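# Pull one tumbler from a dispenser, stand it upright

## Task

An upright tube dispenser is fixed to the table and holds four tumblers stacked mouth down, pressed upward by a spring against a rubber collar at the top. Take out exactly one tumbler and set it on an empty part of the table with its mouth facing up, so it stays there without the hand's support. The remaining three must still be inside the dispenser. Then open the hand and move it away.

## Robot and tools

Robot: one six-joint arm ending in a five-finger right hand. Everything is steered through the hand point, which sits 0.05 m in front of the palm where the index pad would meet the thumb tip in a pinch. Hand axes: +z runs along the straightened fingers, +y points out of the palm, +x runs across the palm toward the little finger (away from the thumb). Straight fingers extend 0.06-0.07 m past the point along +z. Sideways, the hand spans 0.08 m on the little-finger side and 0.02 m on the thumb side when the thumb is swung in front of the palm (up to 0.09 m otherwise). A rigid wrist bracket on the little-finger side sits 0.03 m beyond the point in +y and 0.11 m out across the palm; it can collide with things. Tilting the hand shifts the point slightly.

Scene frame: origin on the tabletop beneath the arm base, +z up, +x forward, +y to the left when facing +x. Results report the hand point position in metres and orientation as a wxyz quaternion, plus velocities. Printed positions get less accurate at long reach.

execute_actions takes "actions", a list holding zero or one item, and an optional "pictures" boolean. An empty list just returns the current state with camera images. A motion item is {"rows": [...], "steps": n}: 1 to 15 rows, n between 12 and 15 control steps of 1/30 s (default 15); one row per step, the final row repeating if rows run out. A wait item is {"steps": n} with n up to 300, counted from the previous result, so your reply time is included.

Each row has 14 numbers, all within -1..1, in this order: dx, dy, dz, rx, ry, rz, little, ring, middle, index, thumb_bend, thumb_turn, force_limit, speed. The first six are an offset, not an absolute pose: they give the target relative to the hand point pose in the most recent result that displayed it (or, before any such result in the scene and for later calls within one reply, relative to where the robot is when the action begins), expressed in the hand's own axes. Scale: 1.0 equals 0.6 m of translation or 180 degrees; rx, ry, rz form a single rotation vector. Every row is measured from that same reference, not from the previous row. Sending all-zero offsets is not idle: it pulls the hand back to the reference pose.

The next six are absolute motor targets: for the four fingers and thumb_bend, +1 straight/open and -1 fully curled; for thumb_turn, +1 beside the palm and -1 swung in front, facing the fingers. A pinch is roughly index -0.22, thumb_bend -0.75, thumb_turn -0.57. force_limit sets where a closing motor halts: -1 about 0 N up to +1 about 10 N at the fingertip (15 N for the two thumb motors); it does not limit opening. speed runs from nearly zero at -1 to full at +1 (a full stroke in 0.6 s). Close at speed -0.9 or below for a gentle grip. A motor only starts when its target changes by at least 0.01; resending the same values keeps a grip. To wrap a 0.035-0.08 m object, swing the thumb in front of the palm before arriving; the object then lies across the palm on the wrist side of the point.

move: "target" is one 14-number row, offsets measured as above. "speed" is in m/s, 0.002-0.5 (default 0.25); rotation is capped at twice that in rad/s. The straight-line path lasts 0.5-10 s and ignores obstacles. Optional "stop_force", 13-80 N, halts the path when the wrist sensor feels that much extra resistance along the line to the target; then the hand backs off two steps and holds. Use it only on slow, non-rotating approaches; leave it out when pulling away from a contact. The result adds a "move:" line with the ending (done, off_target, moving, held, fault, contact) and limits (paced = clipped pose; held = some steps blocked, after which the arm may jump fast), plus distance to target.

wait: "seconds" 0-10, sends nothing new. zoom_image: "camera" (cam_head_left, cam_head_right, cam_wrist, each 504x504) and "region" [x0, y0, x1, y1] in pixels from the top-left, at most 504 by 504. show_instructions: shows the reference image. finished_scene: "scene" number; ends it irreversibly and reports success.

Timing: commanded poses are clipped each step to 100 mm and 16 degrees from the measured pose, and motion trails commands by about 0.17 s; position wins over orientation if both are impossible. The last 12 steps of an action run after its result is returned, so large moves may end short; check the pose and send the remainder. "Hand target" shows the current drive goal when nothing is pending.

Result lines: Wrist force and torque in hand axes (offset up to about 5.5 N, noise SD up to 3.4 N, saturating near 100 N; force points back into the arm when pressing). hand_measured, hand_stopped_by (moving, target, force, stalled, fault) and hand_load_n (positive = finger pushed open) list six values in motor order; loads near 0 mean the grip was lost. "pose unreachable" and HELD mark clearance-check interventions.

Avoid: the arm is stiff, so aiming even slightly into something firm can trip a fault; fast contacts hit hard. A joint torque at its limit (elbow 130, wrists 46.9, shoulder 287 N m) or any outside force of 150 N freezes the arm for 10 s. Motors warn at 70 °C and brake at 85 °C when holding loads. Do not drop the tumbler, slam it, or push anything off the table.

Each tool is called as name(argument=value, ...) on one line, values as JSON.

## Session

execute_actions(actions=[])

Scene clock: 0.00 s of 6600.00 s.
end_effector_position=(+0.4467, -0.1605, +0.2746) hand_measured=(+1.000, +1.000, +1.000, +1.000, +1.000, +1.000) hand_load_n=(+0.0, +0.0, +0.0, +0.0, +0.0, +0.0) hand_stopped_by=(target, target, target, target, target, target) hand_force_limit=0.00 hand_speed=-0.80 end_effector_quat_wxyz=(+0.066, +0.206, +0.910, +0.353) end_effector_velocity=(+0.000, -0.000, +0.000) end_effector_angular_velocity=(-0.001, -0.001, -0.000)
Joint positions: [-1.238 -1.278  2.132  1.304  1.073 -2.476]
Joint velocities: [ 0.    -0.001 -0.    -0.    -0.001  0.   ]
Wrist force (N, on the end effector, along its own x y z axes, offset not removed): no reading
Wrist torque (N m, same axes, about the end effector's origin, offset not removed): no reading
Hand target: +0.447, -0.160, +0.275; +0.066, +0.206, +0.910, +0.353

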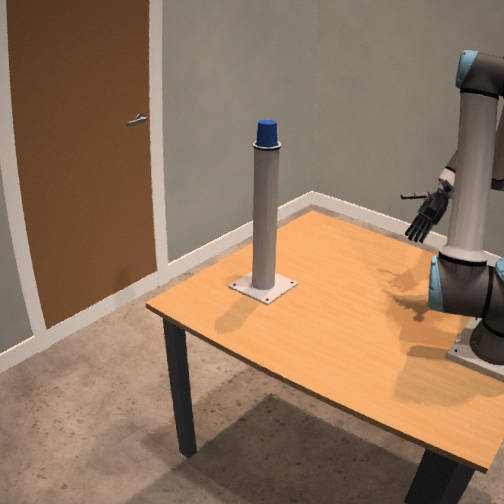

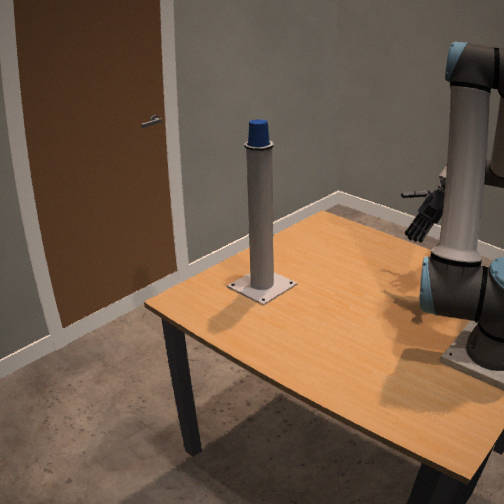

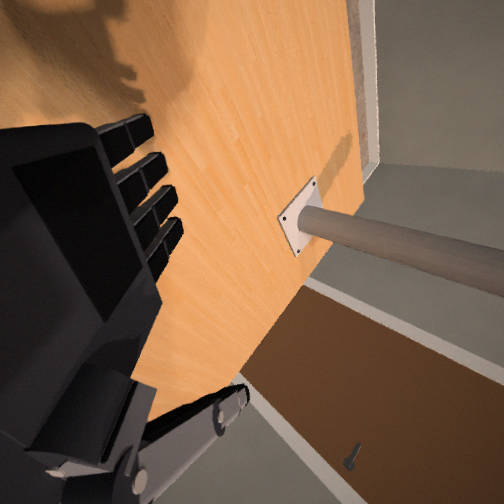

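move(target=[-0.05,0.663,-0.032,0,0,0,1,1,1,1,1,-1,0,0.5], speed=0.3)

move(target=[-0.137,0.077,0.065,0.074,-0.425,-0.281,1,1,1,1,1,-1,0,0.5], speed=0.3)

Scene clock: 3.13 s of 6600.00 s.
end_effector_position=(+0.5999, +0.0801, +0.5547) hand_measured=(+1.000, +1.000, +1.000, +1.000, +1.000, -1.000) hand_load_n=(+0.0, +0.0, +0.0, +0.0, +0.0, +0.0) hand_stopped_by=(target, target, target, target, target, target) hand_force_limit=0.00 hand_speed=0.50 end_effector_quat_wxyz=(+0.066, +0.206, +0.910, +0.354) end_effector_velocity=(+0.001, +0.001, +0.000) end_effector_angular_velocity=(-0.001, +0.001, +0.000)
Joint positions: [-0.649 -1.532  1.759  1.534  0.839 -1.808]
Joint velocities: [ 0.004  0.001 -0.004 -0.001  0.001  0.006]
Wrist force (N, on the end effector, along its own x y z axes, offset not removed): [-1.1 3.0 0.7]
Wrist torque (N m, same axes, about the end effector's origin, offset not removed): [0.45 0.22 -0.08]
Hand target: +0.600, +0.080, +0.555; +0.066, +0.206, +0.910, +0.354
Off the commanded pose: 0.000 m, 0 deg.
Kept back: nothing.
move: done

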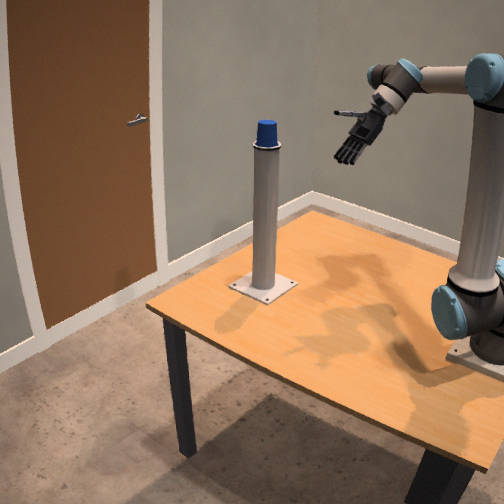

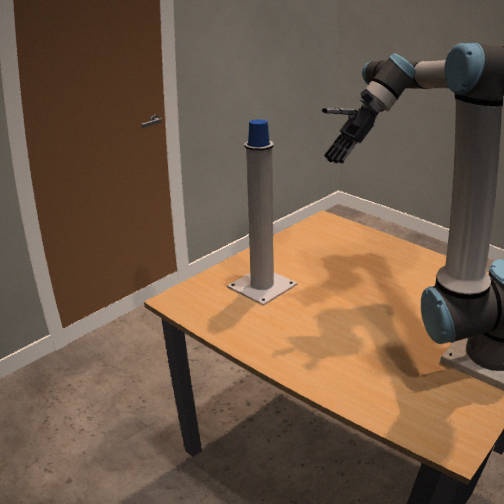

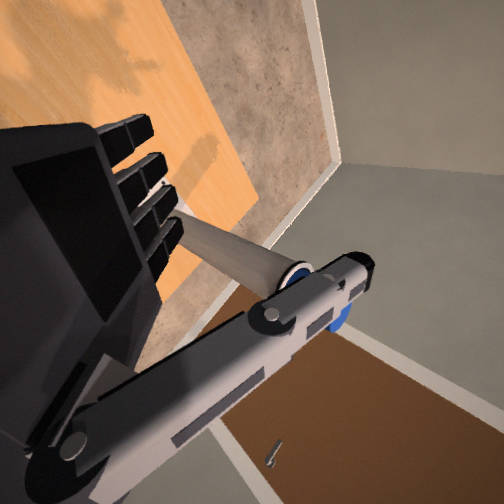

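Scene clock: 6.33 s of 6600.00 s.
end_effector_position=(+0.6997, +0.1003, +0.5542) hand_measured=(+1.000, +1.000, +1.000, +1.000, +1.000, -1.000) hand_load_n=(+0.0, +0.0, +0.0, +0.0, +0.0, +0.0) hand_stopped_by=(target, target, target, target, target, target) hand_force_limit=0.00 hand_speed=0.50 end_effector_quat_wxyz=(+0.706, +0.000, +0.708, +0.000) end_effector_velocity=(+0.001, -0.001, -0.000) end_effector_angular_velocity=(-0.005, -0.009, -0.003)
Joint positions: [-0.379 -1.827  2.099 -0.273  1.23  -1.554]
Joint velocities: [ 0.001  0.001  0.003 -0.014  0.004 -0.002]
Wrist force (N, on the end effector, along its own x y z axes, offset not removed): [-1.0 2.4 0.7]
Wrist torque (N m, same axes, about the end effector's origin, offset not removed): [0.40 0.18 0.02]
Hand target: +0.700, +0.100, +0.554; +0.706, +0.000, +0.708, +0.000
Off the commanded pose: 0.001 m, 0 deg.
Kept back: nothing.
move: done

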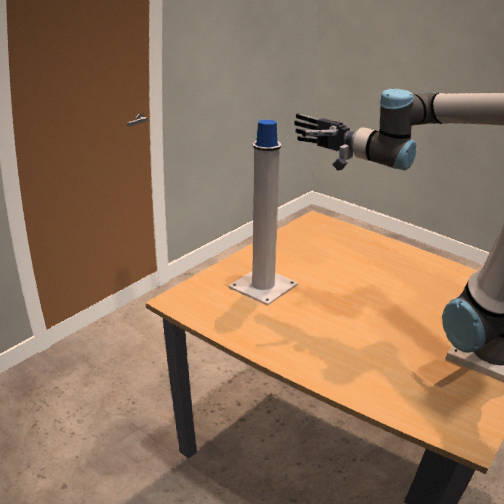

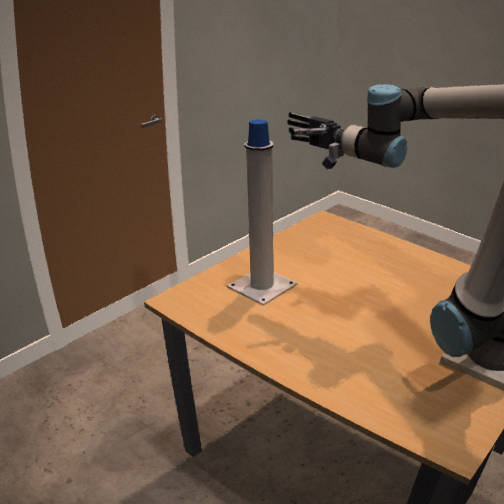

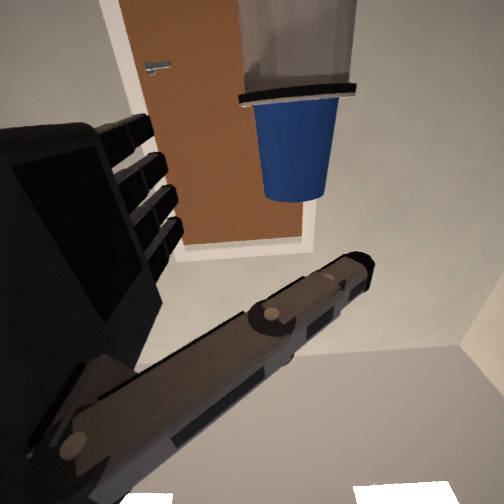

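move(target=[-0.002,0.07,0.125,0,0,0,1,1,1,1,1,-1,0,0.5], speed=0.07)

zoom_image(camera="cam_head_left", region=[227,85,387,205])

Scene clock: 8.30 s of 6600.00 s.
end_effector_position=(+0.7746, +0.1422, +0.5553) hand_measured=(+1.000, +1.000, +1.000, +1.000, +1.000, -1.000) hand_load_n=(+0.0, +0.0, +0.0, +0.0, +0.0, +0.0) hand_stopped_by=(target, target, target, target, target, target) hand_force_limit=0.00 hand_speed=0.50 end_effector_quat_wxyz=(+0.706, +0.000, +0.708, +0.000) end_effector_velocity=(+0.001, +0.000, +0.001) end_effector_angular_velocity=(-0.000, -0.001, -0.000)
Joint positions: [-0.241 -1.678  1.977 -0.299  1.368 -1.554]
Joint velocities: [ 0.002  0.002 -0.003 -0.     0.002 -0.   ]
Wrist force (N, on the end effector, along its own x y z axes, offset not removed): [1.4 2.1 -0.1]
Wrist torque (N m, same axes, about the end effector's origin, offset not removed): [0.34 -0.24 0.12]
Hand target: +0.775, +0.142, +0.555; +0.706, +0.000, +0.708, +0.000
Off the commanded pose: 0.000 m, 0 deg.
Kept back: nothing.
move: done

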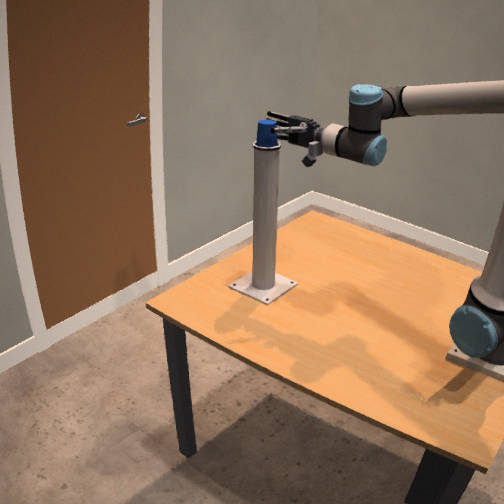

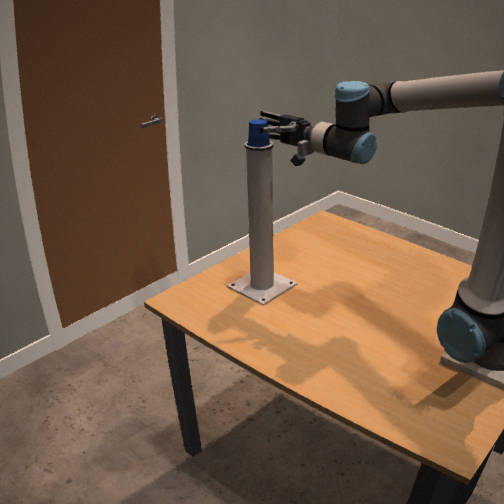

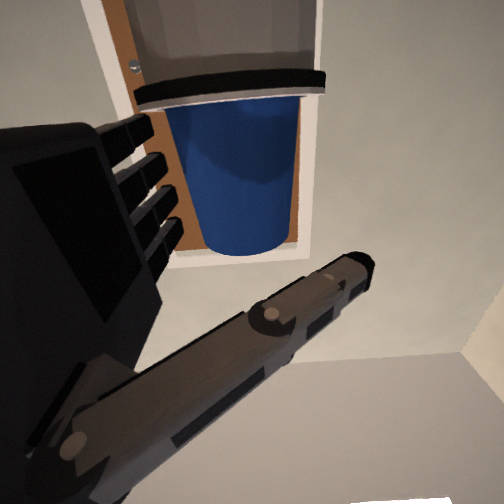

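Region (227, 85, 387, 205) of cam_head_left's 504x504 image, scaled by 3.150, with more detail than that image has; it fills the top 378 rows of this view, and the rest is white.

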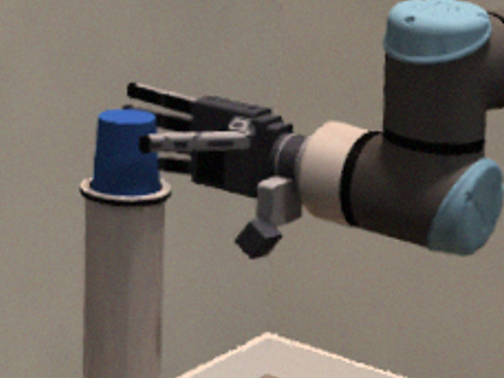

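move(target=[0.002,0.014,0.065,0,0,0,1,1,1,1,1,-1,0,0.5], speed=0.025, stop_force=13)

zoom_image(camera="cam_head_left", region=[227,85,387,205])

Scene clock: 10.80 s of 6600.00 s.
end_effector_position=(+0.8135, +0.1505, +0.5540) hand_measured=(+1.000, +1.000, +1.000, +1.000, +1.000, -1.000) hand_load_n=(+0.0, +0.0, +0.0, +0.0, +0.0, +0.0) hand_stopped_by=(target, target, target, target, target, target) hand_force_limit=0.00 hand_speed=0.50 end_effector_quat_wxyz=(+0.706, +0.000, +0.708, +0.000) end_effector_velocity=(+0.001, +0.000, -0.000) end_effector_angular_velocity=(-0.000, +0.000, -0.001)
Joint positions: [-0.21  -1.607  1.913 -0.307  1.399 -1.554]
Joint velocities: [ 0.001  0.003 -0.002 -0.     0.002 -0.   ]
Wrist force (N, on the end effector, along its own x y z axes, offset not removed): [-0.9 1.9 0.9]
Wrist torque (N m, same axes, about the end effector's origin, offset not removed): [0.31 0.08 -0.02]
Hand target: +0.814, +0.151, +0.554; +0.706, +0.000, +0.708, +0.000
Off the commanded pose: 0.000 m, 0 deg.
Kept back: nothing.
move: done

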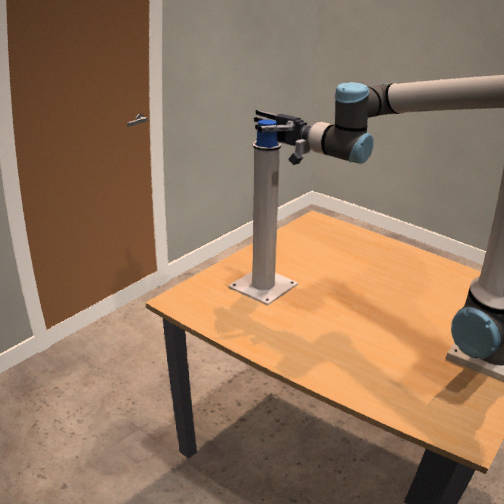

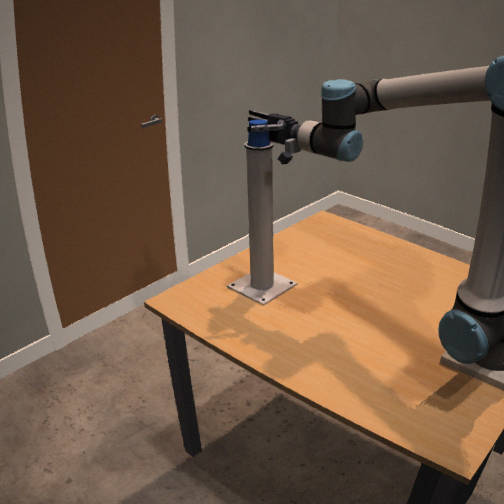

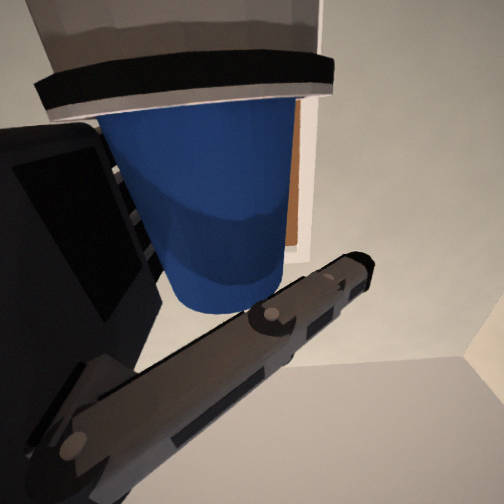

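Region (227, 85, 387, 205) of cam_head_left's 504x504 image, scaled by 3.150, with more detail than that image has; it fills the top 378 rows of this view, and the rest is white.

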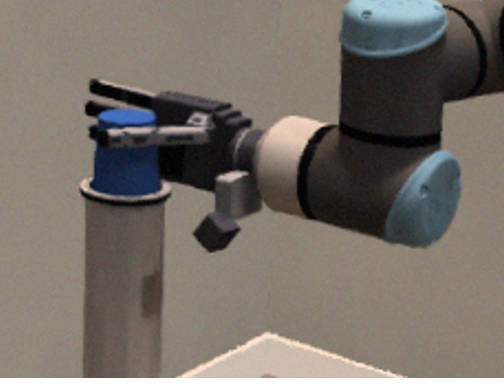

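move(target=[0,0.002,0.012,0,0,0,-1,-1,-1,0.4,-1,-1,0.7,-0.7], speed=0.015)

move(target=[-0.047,0,0,0,0,0,-1,-1,-1,0.4,-1,-1,0.7,-0.7], speed=0.012)

zoom_image(camera="cam_head_left", region=[227,85,387,205])

Scene clock: 13.97 s of 6600.00 s.
end_effector_position=(+0.8207, +0.1517, +0.5540) hand_measured=(-0.162, -0.188, -0.212, +0.400, +0.242, -1.000) hand_load_n=(+5.5, +9.0, +8.5, +0.0, +12.5, +6.5) hand_stopped_by=(force, force, force, target, force, target) hand_force_limit=0.70 hand_speed=-0.70 end_effector_quat_wxyz=(+0.706, +0.000, +0.708, +0.000) end_effector_velocity=(+0.001, -0.002, +0.001) end_effector_angular_velocity=(+0.000, -0.000, -0.003)
Joint positions: [-0.206 -1.595  1.901 -0.307  1.404 -1.554]
Joint velocities: [-0.002  0.    -0.001  0.001  0.001  0.   ]
Wrist force (N, on the end effector, along its own x y z axes, offset not removed): [0.3 1.1 3.1]
Wrist torque (N m, same axes, about the end effector's origin, offset not removed): [0.29 -0.56 -0.17]
Hand target: +0.821, +0.152, +0.554; +0.706, +0.000, +0.708, +0.000
Off the commanded pose: 0.000 m, 0 deg.
Kept back: nothing.
move: done

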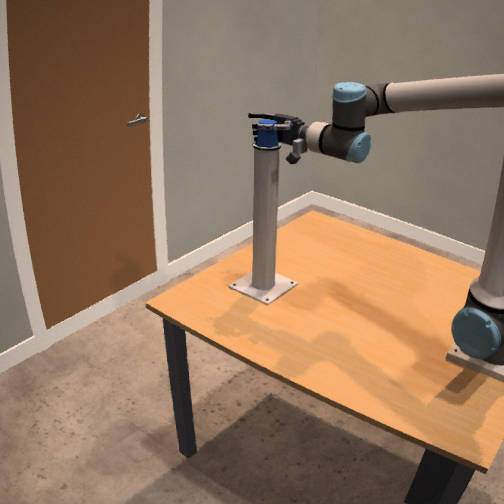

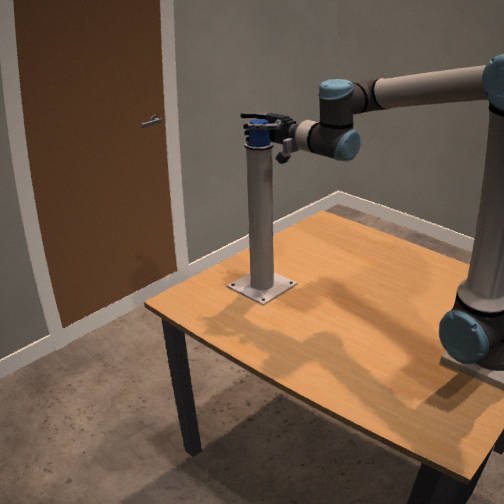

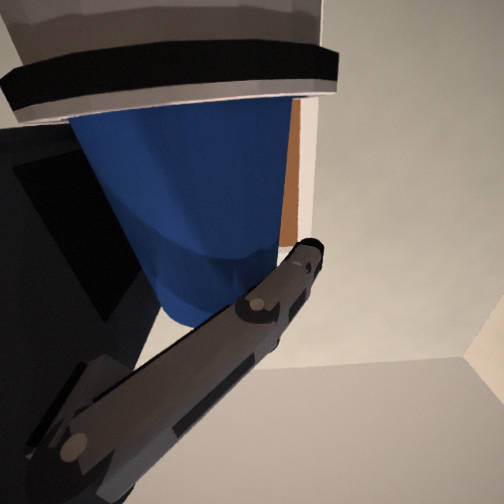

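Scene clock: 16.53 s of 6600.00 s.
end_effector_position=(+0.8208, +0.1517, +0.5822) hand_measured=(-0.162, -0.188, -0.212, +0.400, +0.242, -1.000) hand_load_n=(+6.5, +9.5, +8.0, +0.0, +12.5, +5.5) hand_stopped_by=(force, force, force, target, force, target) hand_force_limit=0.70 hand_speed=-0.70 end_effector_quat_wxyz=(+0.706, +0.000, +0.708, +0.000) end_effector_velocity=(+0.000, -0.001, +0.002) end_effector_angular_velocity=(-0.001, -0.000, -0.002)
Joint positions: [-0.207 -1.608  1.863 -0.256  1.403 -1.554]
Joint velocities: [-0.001 -0.001 -0.003  0.004  0.    -0.001]
Wrist force (N, on the end effector, along its own x y z axes, offset not removed): [2.3 2.4 5.3]
Wrist torque (N m, same axes, about the end effector's origin, offset not removed): [0.38 -0.73 0.01]
Hand target: +0.821, +0.152, +0.582; +0.706, +0.000, +0.708, +0.000
Off the commanded pose: 0.000 m, 0 deg.
Kept back: nothing.
move: done

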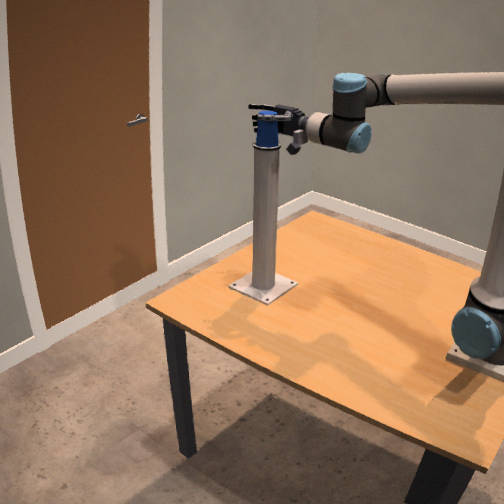

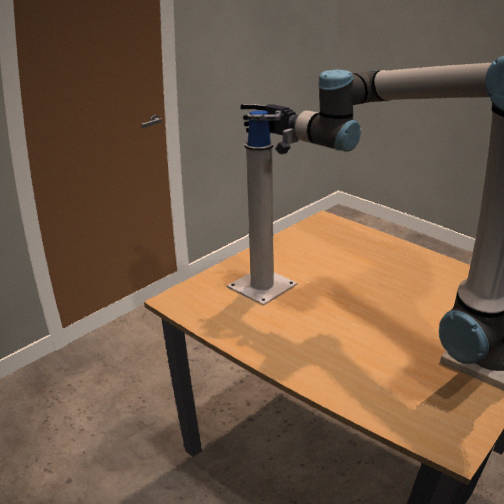

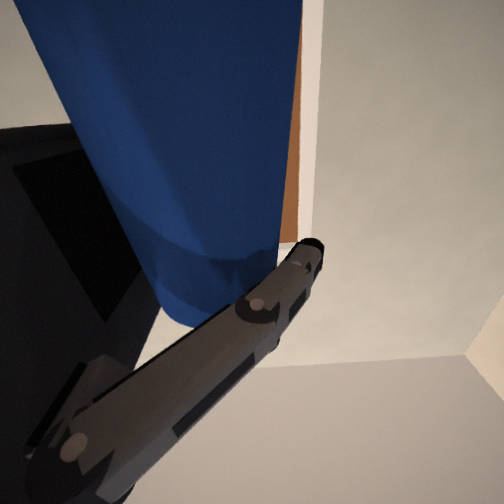

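Region (227, 85, 387, 205) of cam_head_left's 504x504 image, scaled by 3.150, with more detail than that image has; it fills the top 378 rows of this view, and the rest is white.

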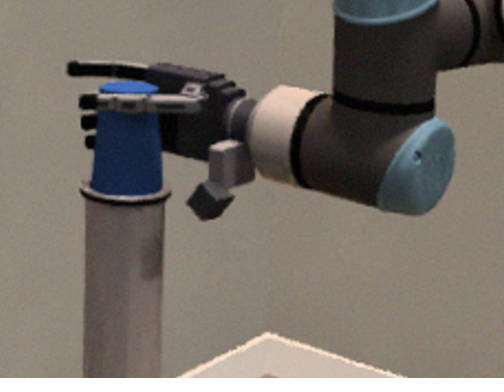

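move(target=[0.003,0,0,0,0,0,0.4,0.4,0.4,0.4,1,-1,0.6,-0.5], speed=0.01)

move(target=[0.044,-0.003,0,0,0,0,0.4,0.4,0.4,0.4,1,-1,0.6,-0.5], speed=0.03)

move(target=[0,0,0,0,0,0,-1,-1,-1,-1,-1,-1,0.5,-0.7])

move(target=[-0.22,0,0,0,0,0,-1,-1,-1,-1,-1,-1,0.5,-0.7], speed=0.06)

zoom_image(camera="cam_head_left", region=[210,30,390,200])

Scene clock: 18.90 s of 6600.00 s.
end_effector_position=(+0.8208, +0.1516, +0.5804) hand_measured=(+0.400, +0.400, +0.400, +0.400, +1.000, -1.000) hand_load_n=(+0.0, +0.0, +0.0, +0.0, +0.0, +0.0) hand_stopped_by=(target, target, target, target, target, target) hand_force_limit=0.60 hand_speed=-0.50 end_effector_quat_wxyz=(+0.706, +0.000, +0.708, +0.000) end_effector_velocity=(+0.000, -0.001, +0.000) end_effector_angular_velocity=(+0.001, -0.000, -0.000)
Joint positions: [-0.207 -1.608  1.865 -0.259  1.403 -1.554]
Joint velocities: [-0.001  0.     0.    -0.    -0.     0.001]
Wrist force (N, on the end effector, along its own x y z axes, offset not removed): [0.8 2.5 1.2]
Wrist torque (N m, same axes, about the end effector's origin, offset not removed): [0.40 -0.10 0.17]
Hand target: +0.821, +0.152, +0.580; +0.706, +0.000, +0.708, +0.000
Off the commanded pose: 0.000 m, 0 deg.
Kept back: nothing.
move: done

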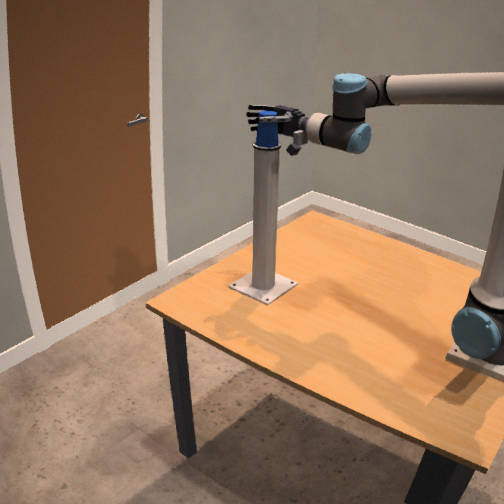

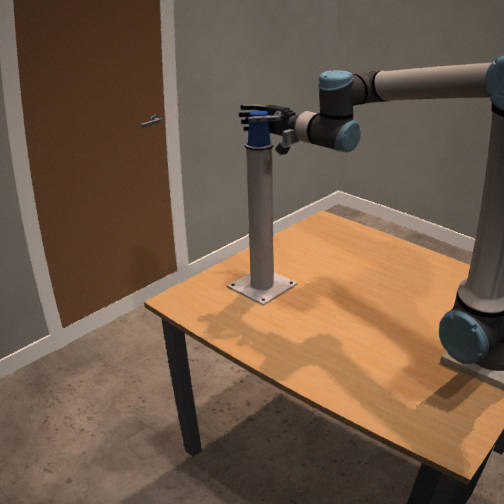

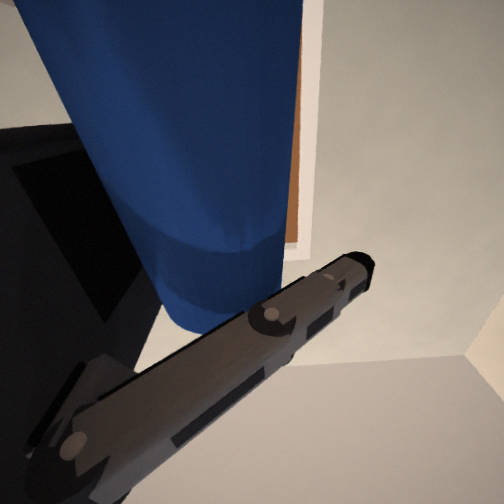

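Scene clock: 20.10 s of 6600.00 s.
end_effector_position=(+0.8208, +0.1499, +0.5541) hand_measured=(+0.400, +0.400, +0.400, +0.400, +1.000, -1.000) hand_load_n=(+0.0, +0.0, +0.0, +0.0, +0.0, +0.0) hand_stopped_by=(target, target, target, target, target, target) hand_force_limit=0.60 hand_speed=-0.50 end_effector_quat_wxyz=(+0.706, +0.000, +0.708, +0.000) end_effector_velocity=(-0.000, +0.000, -0.001) end_effector_angular_velocity=(-0.001, -0.001, +0.001)
Joint positions: [-0.209 -1.595  1.901 -0.307  1.4   -1.554]
Joint velocities: [ 0.     0.001  0.002 -0.003 -0.001 -0.   ]
Wrist force (N, on the end effector, along its own x y z axes, offset not removed): [-1.0 1.9 0.7]
Wrist torque (N m, same axes, about the end effector's origin, offset not removed): [0.28 0.26 -0.04]
Hand target: +0.821, +0.150, +0.554; +0.706, +0.000, +0.708, +0.000
Off the commanded pose: 0.000 m, 0 deg.
Kept back: nothing.
move: done

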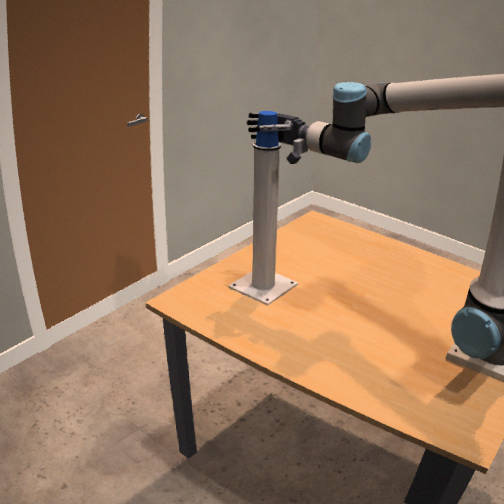

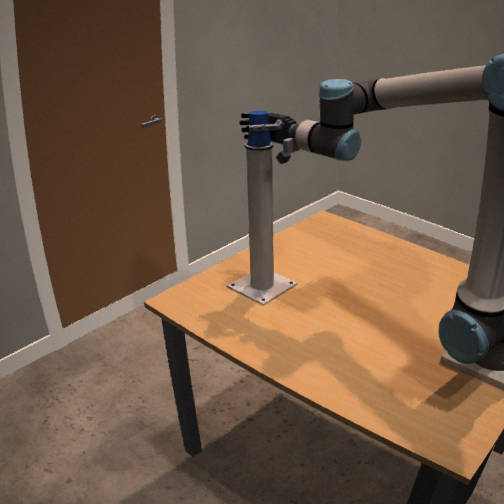

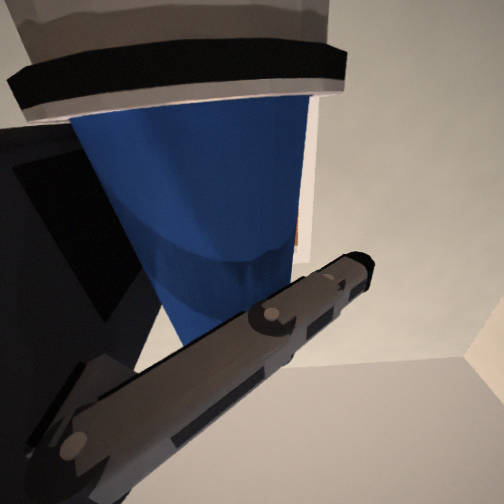

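Scene clock: 21.67 s of 6600.00 s.
end_effector_position=(+0.8208, +0.1499, +0.5541) hand_measured=(-0.146, -0.162, -0.196, -0.228, +0.618, -1.000) hand_load_n=(+9.0, +6.5, +6.5, +8.0, +11.0, +4.0) hand_stopped_by=(force, force, force, force, force, target) hand_force_limit=0.50 hand_speed=-0.70 end_effector_quat_wxyz=(+0.706, +0.000, +0.708, +0.000) end_effector_velocity=(-0.000, -0.001, -0.000) end_effector_angular_velocity=(+0.000, +0.001, -0.002)
Joint positions: [-0.209 -1.595  1.901 -0.307  1.4   -1.554]
Joint velocities: [-0.001 -0.     0.     0.001  0.001  0.   ]
Wrist force (N, on the end effector, along its own x y z axes, offset not removed): [-2.2 2.7 11.0]
Wrist torque (N m, same axes, about the end effector's origin, offset not removed): [0.21 -0.55 -0.01]
Hand target: +0.821, +0.150, +0.554; +0.706, +0.000, +0.708, +0.000
Off the commanded pose: 0.000 m, 0 deg.
Kept back: nothing.
move: done

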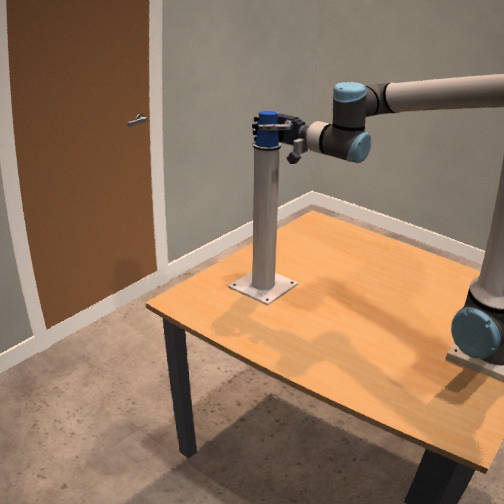

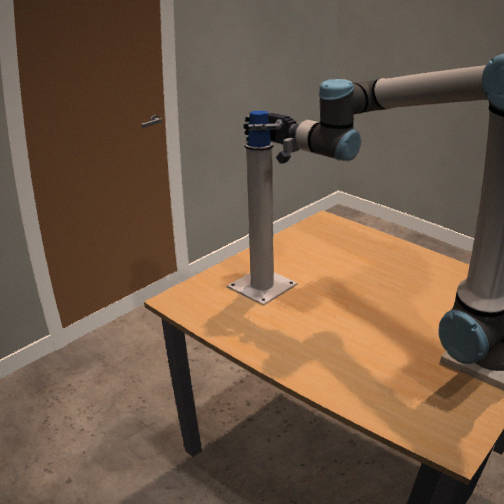

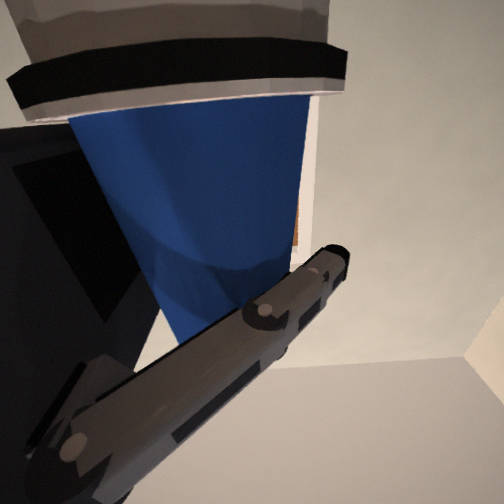

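Scene clock: 24.23 s of 6600.00 s.
end_effector_position=(+0.8209, +0.1496, +0.6859) hand_measured=(-0.146, -0.162, -0.196, -0.228, +0.620, -1.000) hand_load_n=(+5.0, +4.0, +5.0, +8.5, +12.0, +7.0) hand_stopped_by=(force, force, force, force, force, target) hand_force_limit=0.50 hand_speed=-0.70 end_effector_quat_wxyz=(+0.706, +0.000, +0.708, +0.000) end_effector_velocity=(+0.000, +0.000, +0.003) end_effector_angular_velocity=(-0.000, -0.001, +0.001)
Joint positions: [-0.213 -1.637  1.706 -0.07   1.396 -1.554]
Joint velocities: [-0.     0.    -0.004  0.003 -0.001 -0.   ]
Wrist force (N, on the end effector, along its own x y z axes, offset not removed): [2.3 2.8 0.6]
Wrist torque (N m, same axes, about the end effector's origin, offset not removed): [0.44 -0.25 0.18]
Hand target: +0.821, +0.150, +0.686; +0.706, +0.000, +0.708, +0.000
Off the commanded pose: 0.000 m, 0 deg.
Kept back: nothing.
move: done

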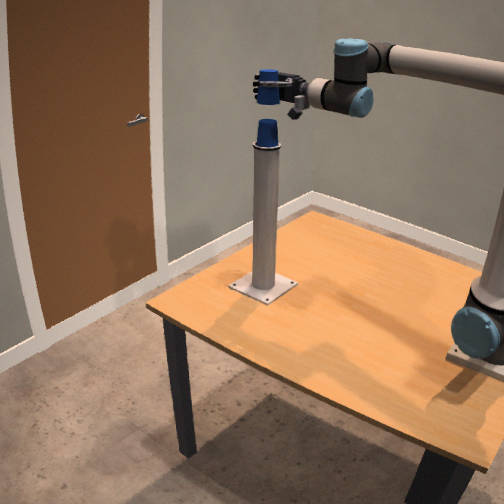

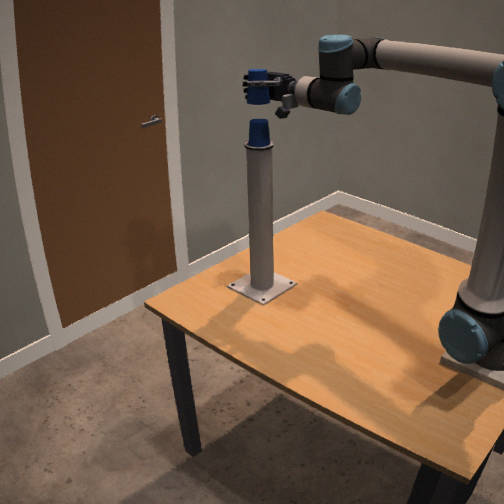

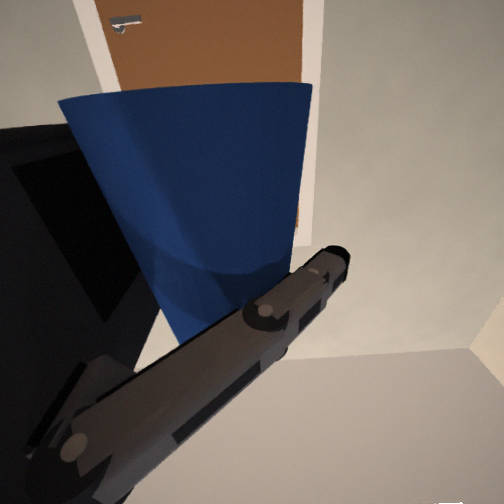

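Region (210, 30, 390, 200) of cam_head_left's 504x504 image, scaled by 2.800, with more detail than that image has.

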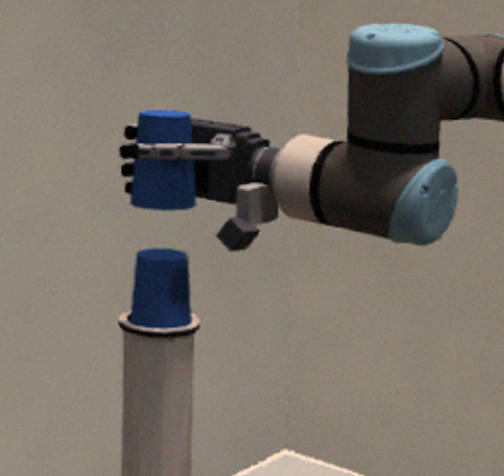

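move(target=[0,-0.49,-0.1,0,0,0.5,-1,-1,-1,-1,-1,-1,0.5,-0.7], speed=0.35)

move(target=[0,-1,0,0,0,0.5,-1,-1,-1,-1,-1,-1,0.5,-0.7], speed=0.35)

move(target=[-0.08,0,0,0,-0.008,0,-1,-1,-1,-1,-1,-1,0.5,-0.7], speed=0.06)

move(target=[-0.028,0,0,0,0,0,-1,-1,-1,-1,-1,-1,0.5,-0.7], speed=0.008, stop_force=13)

Scene clock: 27.77 s of 6600.00 s.
end_effector_position=(+0.7607, -0.1441, +0.6855) hand_measured=(-0.146, -0.162, -0.196, -0.228, +0.620, -1.000) hand_load_n=(+5.0, +4.0, +5.0, +8.5, +12.0, +7.0) hand_stopped_by=(force, force, force, force, force, target) hand_force_limit=0.50 hand_speed=-0.70 end_effector_quat_wxyz=(+0.499, +0.501, +0.501, +0.499) end_effector_velocity=(-0.000, -0.002, +0.000) end_effector_angular_velocity=(+0.009, -0.002, +0.000)
Joint positions: [-0.634 -1.721  1.839 -0.118  0.975  0.016]
Joint velocities: [-0.003 -0.     0.    -0.003 -0.003  0.01 ]
Wrist force (N, on the end effector, along its own x y z axes, offset not removed): [-0.7 1.5 -0.7]
Wrist torque (N m, same axes, about the end effector's origin, offset not removed): [0.36 0.21 -0.05]
Hand target: +0.761, -0.144, +0.686; +0.499, +0.501, +0.500, +0.500
Off the commanded pose: 0.001 m, 0 deg.
Kept back: nothing.
move: done

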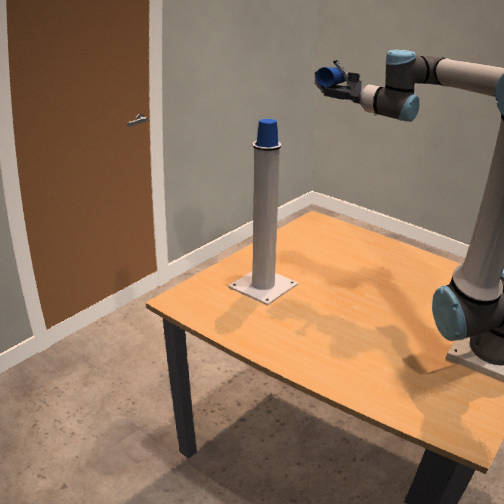

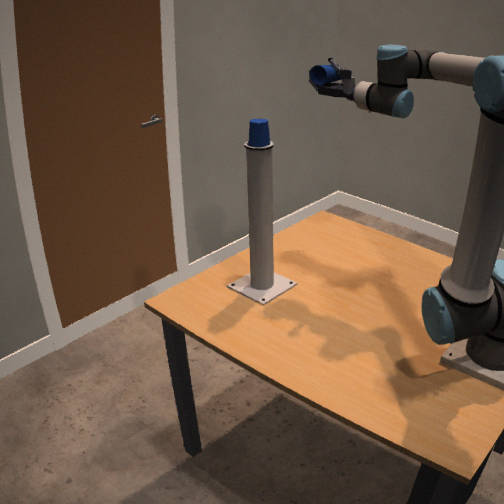

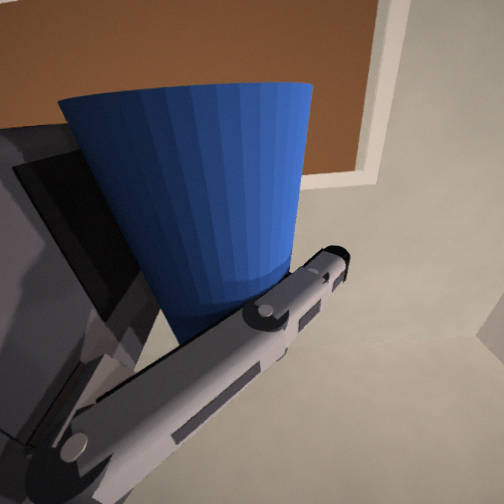

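Scene clock: 30.60 s of 6600.00 s.
end_effector_position=(+0.7594, -0.1435, +0.0852) hand_measured=(-0.146, -0.162, -0.196, -0.228, +0.620, -1.000) hand_load_n=(+5.0, +3.5, +5.0, +8.5, +12.0, +7.0) hand_stopped_by=(force, force, force, force, force, target) hand_force_limit=0.50 hand_speed=-0.70 end_effector_quat_wxyz=(+0.000, +0.708, +0.000, +0.706) end_effector_velocity=(+0.001, +0.000, -0.001) end_effector_angular_velocity=(+0.003, -0.003, +0.001)
Joint positions: [-0.566 -1.149  2.33  -1.182  1.044  1.586]
Joint velocities: [ 0.001  0.004 -0.001 -0.007  0.     0.005]
Wrist force (N, on the end effector, along its own x y z axes, offset not removed): [-0.5 3.2 1.8]
Wrist torque (N m, same axes, about the end effector's origin, offset not removed): [0.35 0.02 0.07]
Hand target: +0.760, -0.144, +0.085; +0.000, +0.708, +0.000, +0.706
Off the commanded pose: 0.001 m, 0 deg.
Kept back: nothing.
move: done

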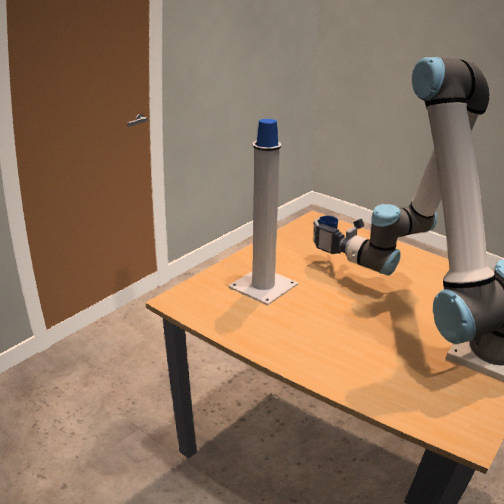

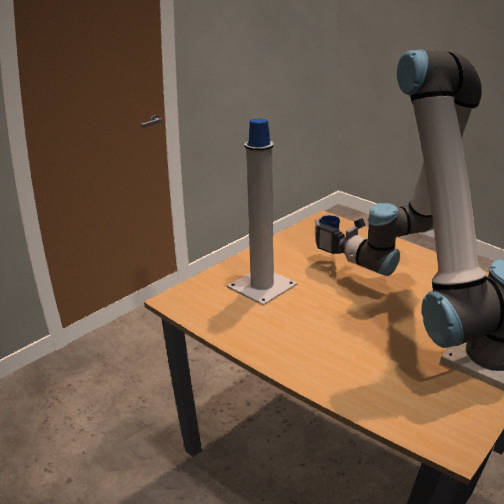

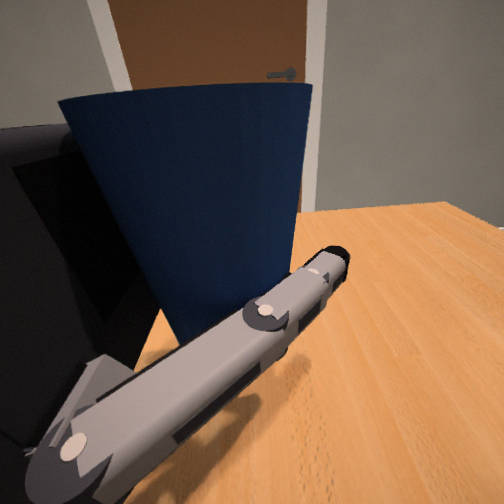

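Scene clock: 31.77 s of 6600.00 s.
end_effector_position=(+0.7593, -0.1435, +0.0373) hand_measured=(-0.146, -0.162, -0.196, -0.228, +0.620, -1.000) hand_load_n=(+5.0, +3.5, +5.0, +8.5, +12.0, +7.0) hand_stopped_by=(force, force, force, force, force, target) hand_force_limit=0.50 hand_speed=-0.70 end_effector_quat_wxyz=(+0.000, +0.717, +0.000, +0.697) end_effector_velocity=(+0.001, -0.001, -0.000) end_effector_angular_velocity=(-0.001, -0.002, -0.001)
Joint positions: [-0.563 -1.059  2.324 -1.237  1.046  1.572]
Joint velocities: [-0.     0.003 -0.002 -0.003  0.001  0.   ]
Wrist force (N, on the end effector, along its own x y z axes, offset not removed): [1.6 1.0 -0.2]
Wrist torque (N m, same axes, about the end effector's origin, offset not removed): [0.19 -0.19 0.14]
Hand target: +0.759, -0.143, +0.037; +0.000, +0.717, +0.000, +0.697
Off the commanded pose: 0.000 m, 0 deg.
Kept back: nothing.
move: done

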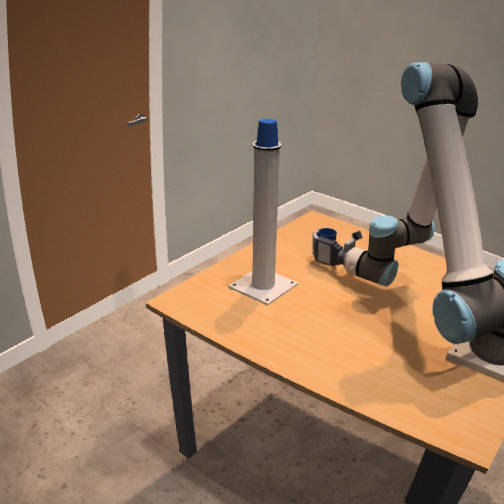

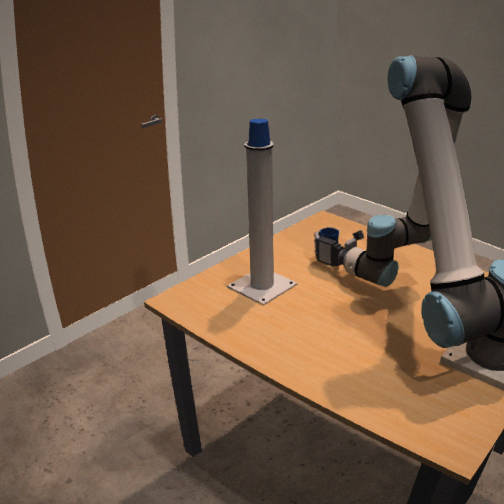

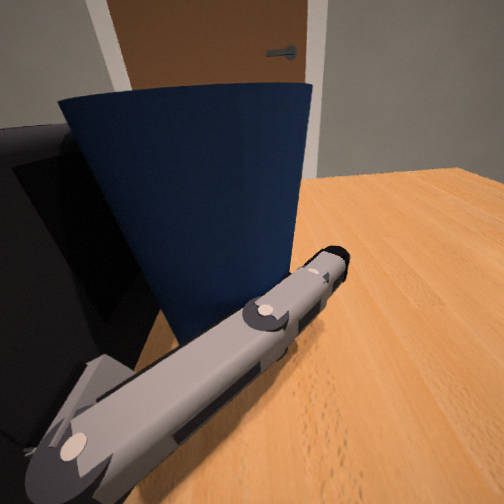

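Scene clock: 33.83 s of 6600.00 s.
end_effector_position=(+0.7590, -0.1435, +0.0239) hand_measured=(-0.146, -0.162, -0.196, -0.228, +0.620, -1.000) hand_load_n=(+3.0, +2.5, +4.5, +8.5, +10.5, +2.5) hand_stopped_by=(force, force, force, force, force, target) hand_force_limit=0.50 hand_speed=-0.70 end_effector_quat_wxyz=(+0.000, +0.717, +0.000, +0.697) end_effector_velocity=(+0.000, -0.001, +0.002) end_effector_angular_velocity=(+0.001, +0.001, -0.001)
Joint positions: [-0.563 -1.03   2.324 -1.265  1.046  1.572]
Joint velocities: [-0.001 -0.005 -0.     0.006  0.     0.   ]
Wrist force (N, on the end effector, along its own x y z axes, offset not removed): [1.6 2.8 -2.3]
Wrist torque (N m, same axes, about the end effector's origin, offset not removed): [0.40 0.15 -0.04]
Hand target: +0.759, -0.143, +0.024; +0.000, +0.717, +0.000, +0.697
Off the commanded pose: 0.003 m, 0 deg.
Kept back: nothing.
move: contact

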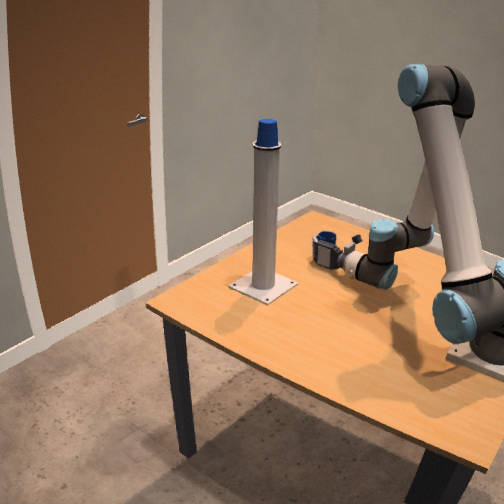

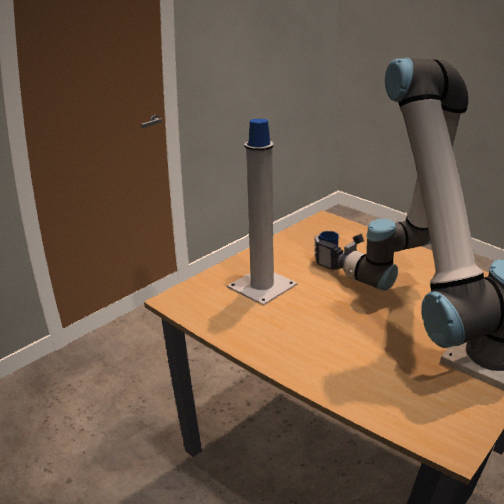

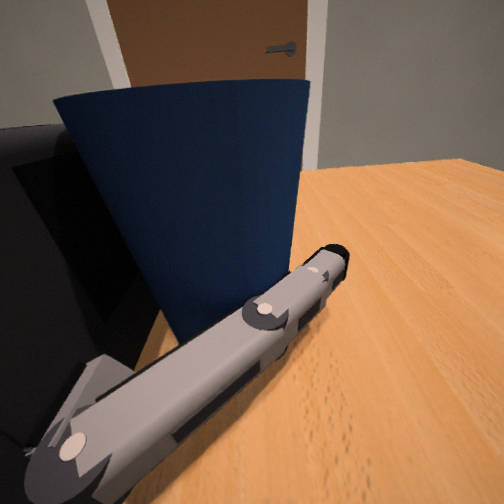

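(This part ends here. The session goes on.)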